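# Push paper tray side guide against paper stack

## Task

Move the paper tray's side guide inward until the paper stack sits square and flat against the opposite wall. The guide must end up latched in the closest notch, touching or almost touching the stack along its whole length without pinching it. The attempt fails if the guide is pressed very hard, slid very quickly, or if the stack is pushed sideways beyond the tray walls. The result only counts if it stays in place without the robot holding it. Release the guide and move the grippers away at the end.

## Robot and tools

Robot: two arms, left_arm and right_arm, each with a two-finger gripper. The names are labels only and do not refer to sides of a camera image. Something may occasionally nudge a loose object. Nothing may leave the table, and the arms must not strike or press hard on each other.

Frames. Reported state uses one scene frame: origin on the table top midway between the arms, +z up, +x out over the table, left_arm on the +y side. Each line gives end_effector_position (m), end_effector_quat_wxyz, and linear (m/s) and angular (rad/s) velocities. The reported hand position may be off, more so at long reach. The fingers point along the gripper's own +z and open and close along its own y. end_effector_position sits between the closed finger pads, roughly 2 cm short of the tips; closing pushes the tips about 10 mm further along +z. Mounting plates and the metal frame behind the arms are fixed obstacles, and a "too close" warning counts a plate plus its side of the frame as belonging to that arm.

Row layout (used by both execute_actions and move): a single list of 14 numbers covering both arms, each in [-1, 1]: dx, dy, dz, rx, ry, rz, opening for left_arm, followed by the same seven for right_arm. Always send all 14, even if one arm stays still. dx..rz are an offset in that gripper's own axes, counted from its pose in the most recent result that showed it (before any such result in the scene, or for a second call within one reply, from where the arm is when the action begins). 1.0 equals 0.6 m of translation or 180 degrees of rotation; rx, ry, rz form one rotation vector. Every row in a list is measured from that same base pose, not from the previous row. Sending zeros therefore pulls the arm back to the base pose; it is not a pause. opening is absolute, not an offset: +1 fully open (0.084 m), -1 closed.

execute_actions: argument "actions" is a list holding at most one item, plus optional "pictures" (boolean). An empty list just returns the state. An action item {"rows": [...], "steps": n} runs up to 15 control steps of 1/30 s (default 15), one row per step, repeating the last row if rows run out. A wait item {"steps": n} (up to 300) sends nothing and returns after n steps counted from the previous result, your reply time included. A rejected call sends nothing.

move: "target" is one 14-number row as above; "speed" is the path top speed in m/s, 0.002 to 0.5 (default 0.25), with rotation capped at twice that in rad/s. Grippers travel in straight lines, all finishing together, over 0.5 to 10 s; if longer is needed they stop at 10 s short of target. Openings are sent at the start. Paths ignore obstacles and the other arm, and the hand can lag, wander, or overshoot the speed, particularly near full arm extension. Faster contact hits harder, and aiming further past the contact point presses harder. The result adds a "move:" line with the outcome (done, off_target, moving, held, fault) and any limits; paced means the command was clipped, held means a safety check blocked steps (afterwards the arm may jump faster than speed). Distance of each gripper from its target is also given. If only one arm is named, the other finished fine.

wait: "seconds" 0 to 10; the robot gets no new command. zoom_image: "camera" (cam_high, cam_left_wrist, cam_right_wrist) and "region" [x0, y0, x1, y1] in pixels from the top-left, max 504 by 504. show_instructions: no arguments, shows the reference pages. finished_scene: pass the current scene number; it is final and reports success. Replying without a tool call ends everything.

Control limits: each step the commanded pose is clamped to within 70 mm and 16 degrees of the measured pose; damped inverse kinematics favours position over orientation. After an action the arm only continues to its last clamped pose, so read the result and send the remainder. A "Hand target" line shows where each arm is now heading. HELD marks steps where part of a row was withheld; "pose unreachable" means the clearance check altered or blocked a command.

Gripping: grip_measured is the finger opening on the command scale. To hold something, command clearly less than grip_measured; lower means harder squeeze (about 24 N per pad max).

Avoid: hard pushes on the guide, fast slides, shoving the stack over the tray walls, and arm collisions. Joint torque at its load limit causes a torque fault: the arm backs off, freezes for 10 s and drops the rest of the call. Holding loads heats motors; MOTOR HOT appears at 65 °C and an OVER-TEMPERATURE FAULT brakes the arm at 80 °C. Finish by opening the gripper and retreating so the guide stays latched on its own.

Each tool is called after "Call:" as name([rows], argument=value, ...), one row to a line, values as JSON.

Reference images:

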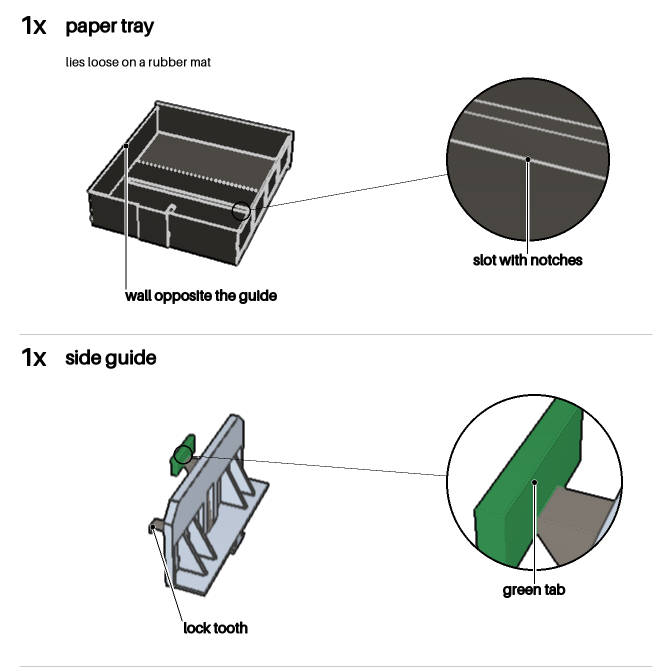

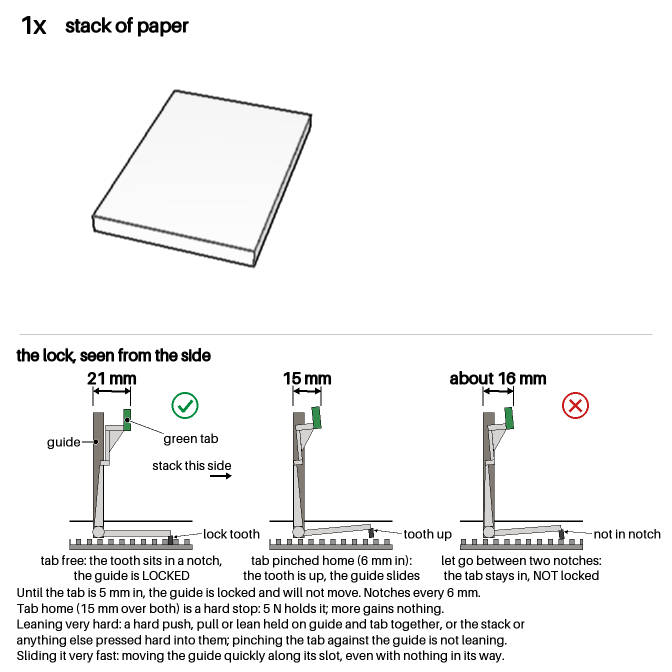

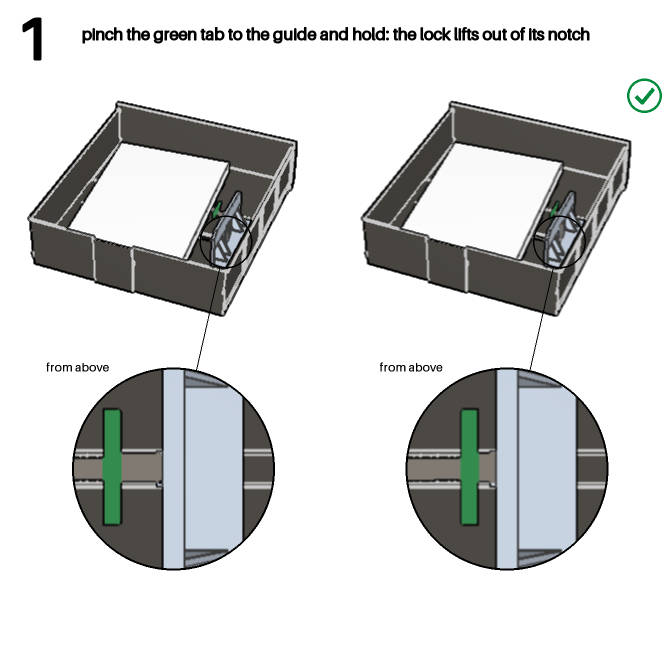

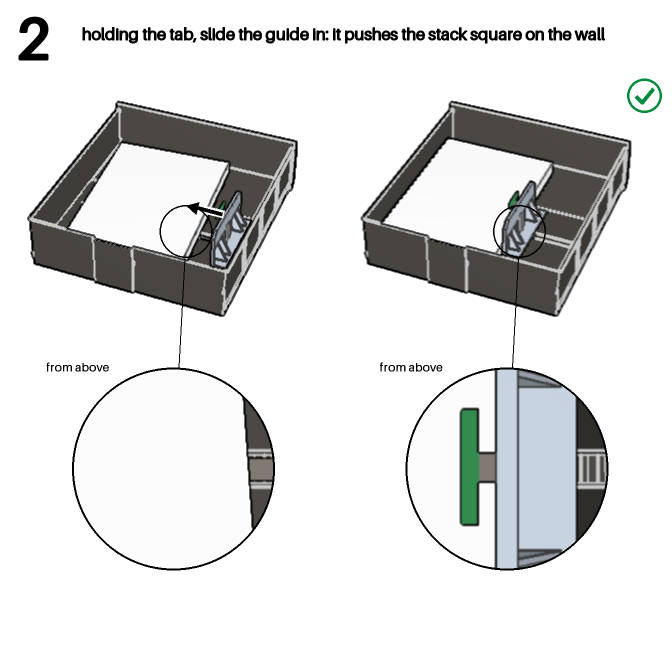

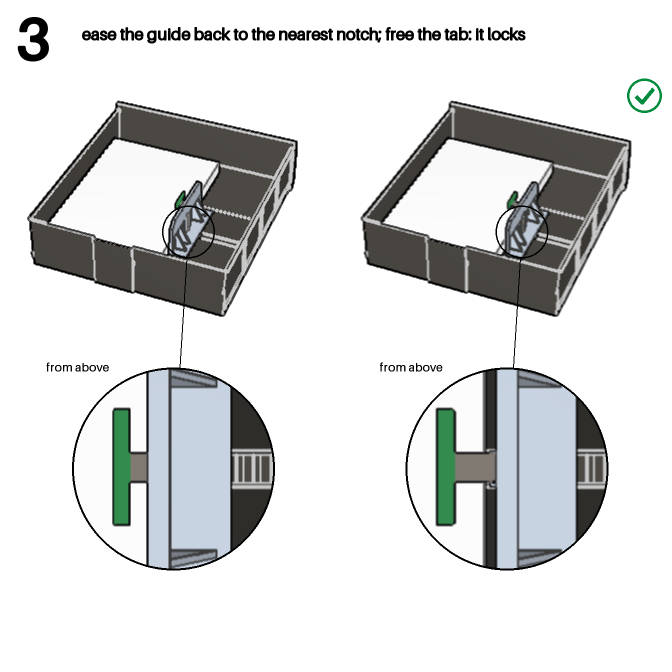

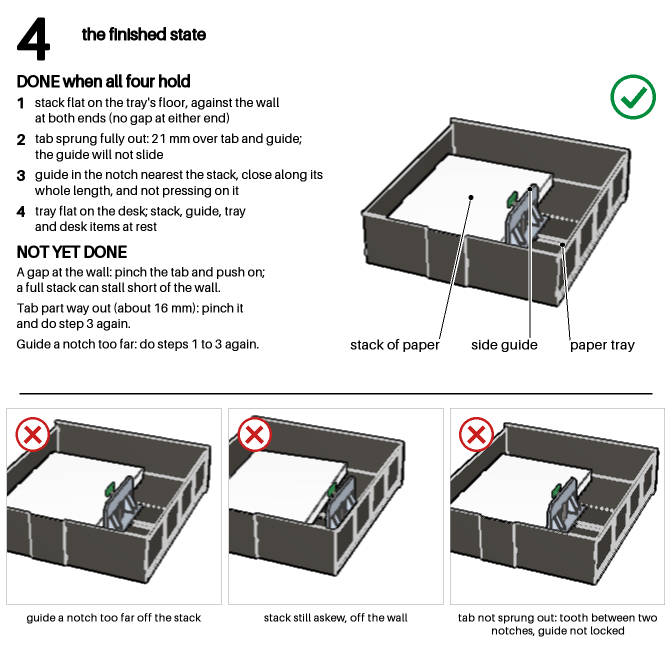

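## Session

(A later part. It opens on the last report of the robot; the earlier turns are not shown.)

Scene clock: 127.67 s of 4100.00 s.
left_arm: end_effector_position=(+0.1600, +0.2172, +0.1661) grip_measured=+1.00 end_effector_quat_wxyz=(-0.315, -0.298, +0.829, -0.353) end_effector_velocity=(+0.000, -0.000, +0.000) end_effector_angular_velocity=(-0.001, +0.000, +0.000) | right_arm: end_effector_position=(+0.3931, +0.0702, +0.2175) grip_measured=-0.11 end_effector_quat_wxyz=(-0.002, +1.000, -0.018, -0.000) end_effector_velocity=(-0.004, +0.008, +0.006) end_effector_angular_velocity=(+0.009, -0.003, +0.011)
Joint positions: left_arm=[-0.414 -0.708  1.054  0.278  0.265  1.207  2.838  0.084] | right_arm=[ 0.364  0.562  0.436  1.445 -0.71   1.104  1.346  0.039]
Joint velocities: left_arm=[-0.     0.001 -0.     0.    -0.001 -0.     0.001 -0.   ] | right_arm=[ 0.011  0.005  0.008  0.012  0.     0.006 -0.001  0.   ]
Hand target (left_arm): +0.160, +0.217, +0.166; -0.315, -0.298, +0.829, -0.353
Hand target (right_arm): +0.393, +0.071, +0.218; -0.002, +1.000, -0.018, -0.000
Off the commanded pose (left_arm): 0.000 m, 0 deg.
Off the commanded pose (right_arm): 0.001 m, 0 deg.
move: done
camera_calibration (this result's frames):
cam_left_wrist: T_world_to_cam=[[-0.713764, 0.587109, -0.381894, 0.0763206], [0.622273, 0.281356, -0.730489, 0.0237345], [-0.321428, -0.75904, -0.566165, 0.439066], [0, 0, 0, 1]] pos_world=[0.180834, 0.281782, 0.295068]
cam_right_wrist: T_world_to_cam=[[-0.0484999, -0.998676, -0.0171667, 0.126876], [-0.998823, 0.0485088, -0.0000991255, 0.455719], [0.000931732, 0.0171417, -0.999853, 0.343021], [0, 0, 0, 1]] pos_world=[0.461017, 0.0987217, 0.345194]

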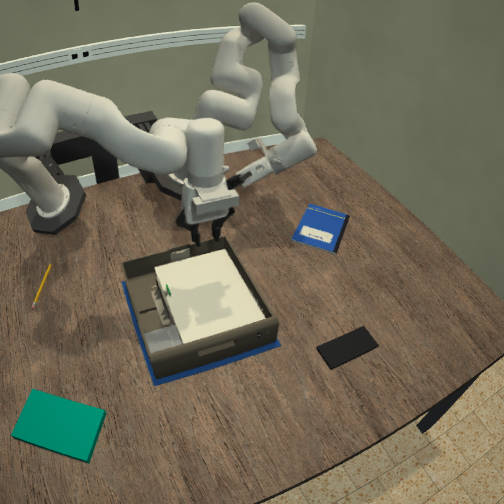

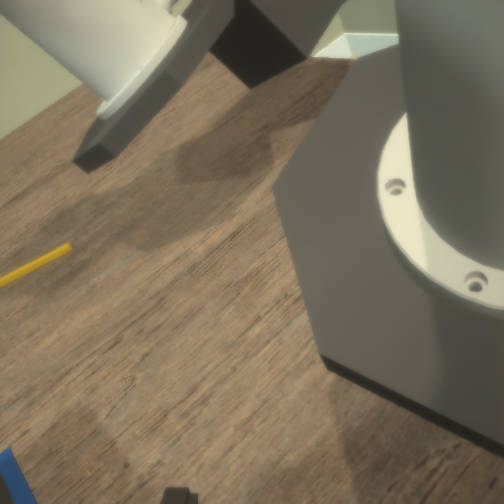

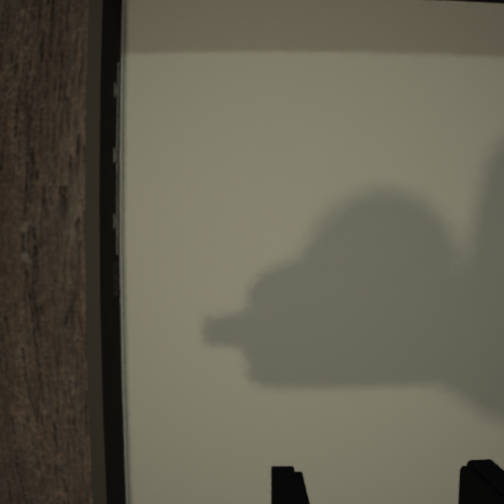

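Call:
zoom_image(camera="cam_right_wrist", region=[70, 0, 190, 120])

Call:
zoom_image(camera="cam_right_wrist", region=[70, 384, 190, 504])

Call:
move(target=[0,0,0,0,0,0,1,-0.1,0.5,0,0,0,0,0])

Region (70, 0, 190, 120) of cam_right_wrist's 504x504 image, scaled by 4.200, with more detail than that image has.

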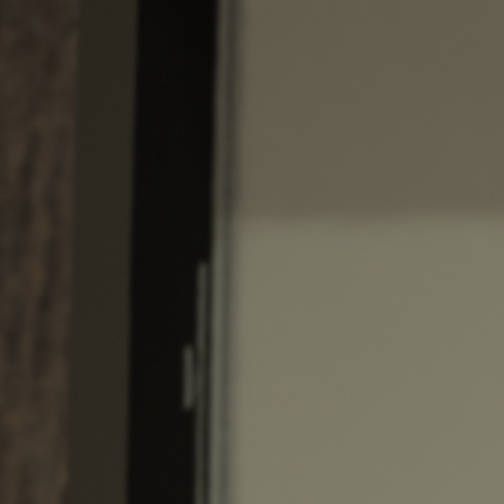

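Region (70, 384, 190, 504) of cam_right_wrist's 504x504 image, scaled by 4.200, with more detail than that image has.

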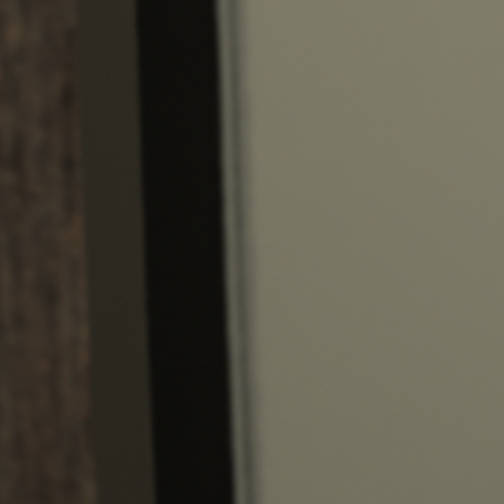

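Scene clock: 132.87 s of 4100.00 s.
left_arm: end_effector_position=(+0.1600, +0.2172, +0.1661) grip_measured=+1.00 end_effector_quat_wxyz=(-0.315, -0.298, +0.829, -0.353) end_effector_velocity=(+0.000, +0.000, +0.000) end_effector_angular_velocity=(+0.000, -0.001, -0.000) | right_arm: end_effector_position=(+0.3237, -0.2277, +0.2180) grip_measured=-0.01 end_effector_quat_wxyz=(-0.001, +1.000, -0.017, +0.001) end_effector_velocity=(-0.000, -0.002, +0.000) end_effector_angular_velocity=(+0.001, +0.001, -0.003)
Joint positions: left_arm=[-0.414 -0.708  1.054  0.278  0.265  1.207  2.838  0.084] | right_arm=[ 0.067 -0.41   0.253  0.476 -0.402  0.789  0.79   0.044]
Joint velocities: left_arm=[ 0.    -0.001 -0.     0.     0.001  0.    -0.    -0.   ] | right_arm=[-0.    -0.007 -0.005 -0.003  0.003  0.001 -0.006  0.   ]
Hand target (left_arm): +0.160, +0.217, +0.166; -0.315, -0.298, +0.829, -0.353
Hand target (right_arm): +0.324, -0.228, +0.218; -0.001, +1.000, -0.018, +0.001
Off the commanded pose (left_arm): 0.000 m, 0 deg.
Off the commanded pose (right_arm): 0.002 m, 0 deg.
After step 90, 0.37 s passed at rest.
move: done
camera_calibration (this result's frames):
cam_left_wrist: T_world_to_cam=[[-0.713764, 0.587109, -0.381894, 0.0763205], [0.622273, 0.281357, -0.730489, 0.0237344], [-0.321428, -0.75904, -0.566165, 0.439066], [0, 0, 0, 1]] pos_world=[0.180834, 0.281782, 0.295068]
cam_right_wrist: T_world_to_cam=[[-0.0468443, -0.998788, -0.0150883, -0.174955], [-0.998896, 0.0468936, -0.00293387, 0.401107], [0.00363786, 0.0149342, -0.999882, 0.347252], [0, 0, 0, 1]] pos_world=[0.391205, -0.198738, 0.345748]

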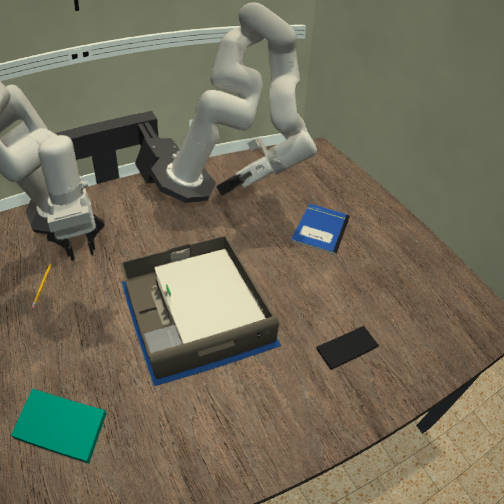

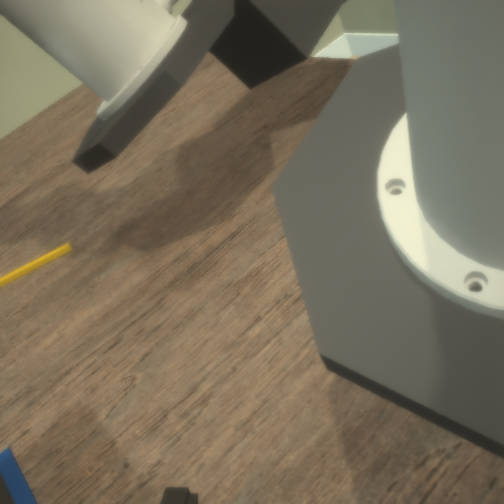

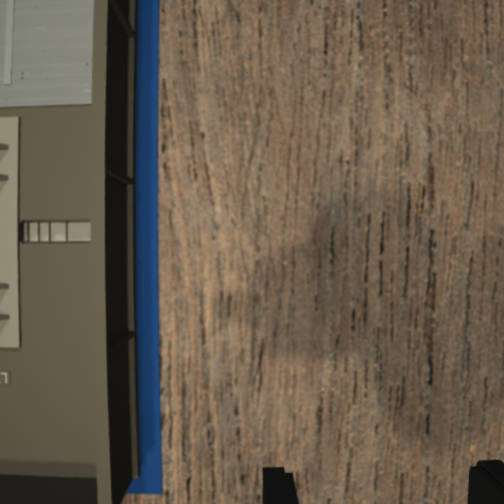

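Call:
finished_scene(scene=1)

The scene is finished: the task was done.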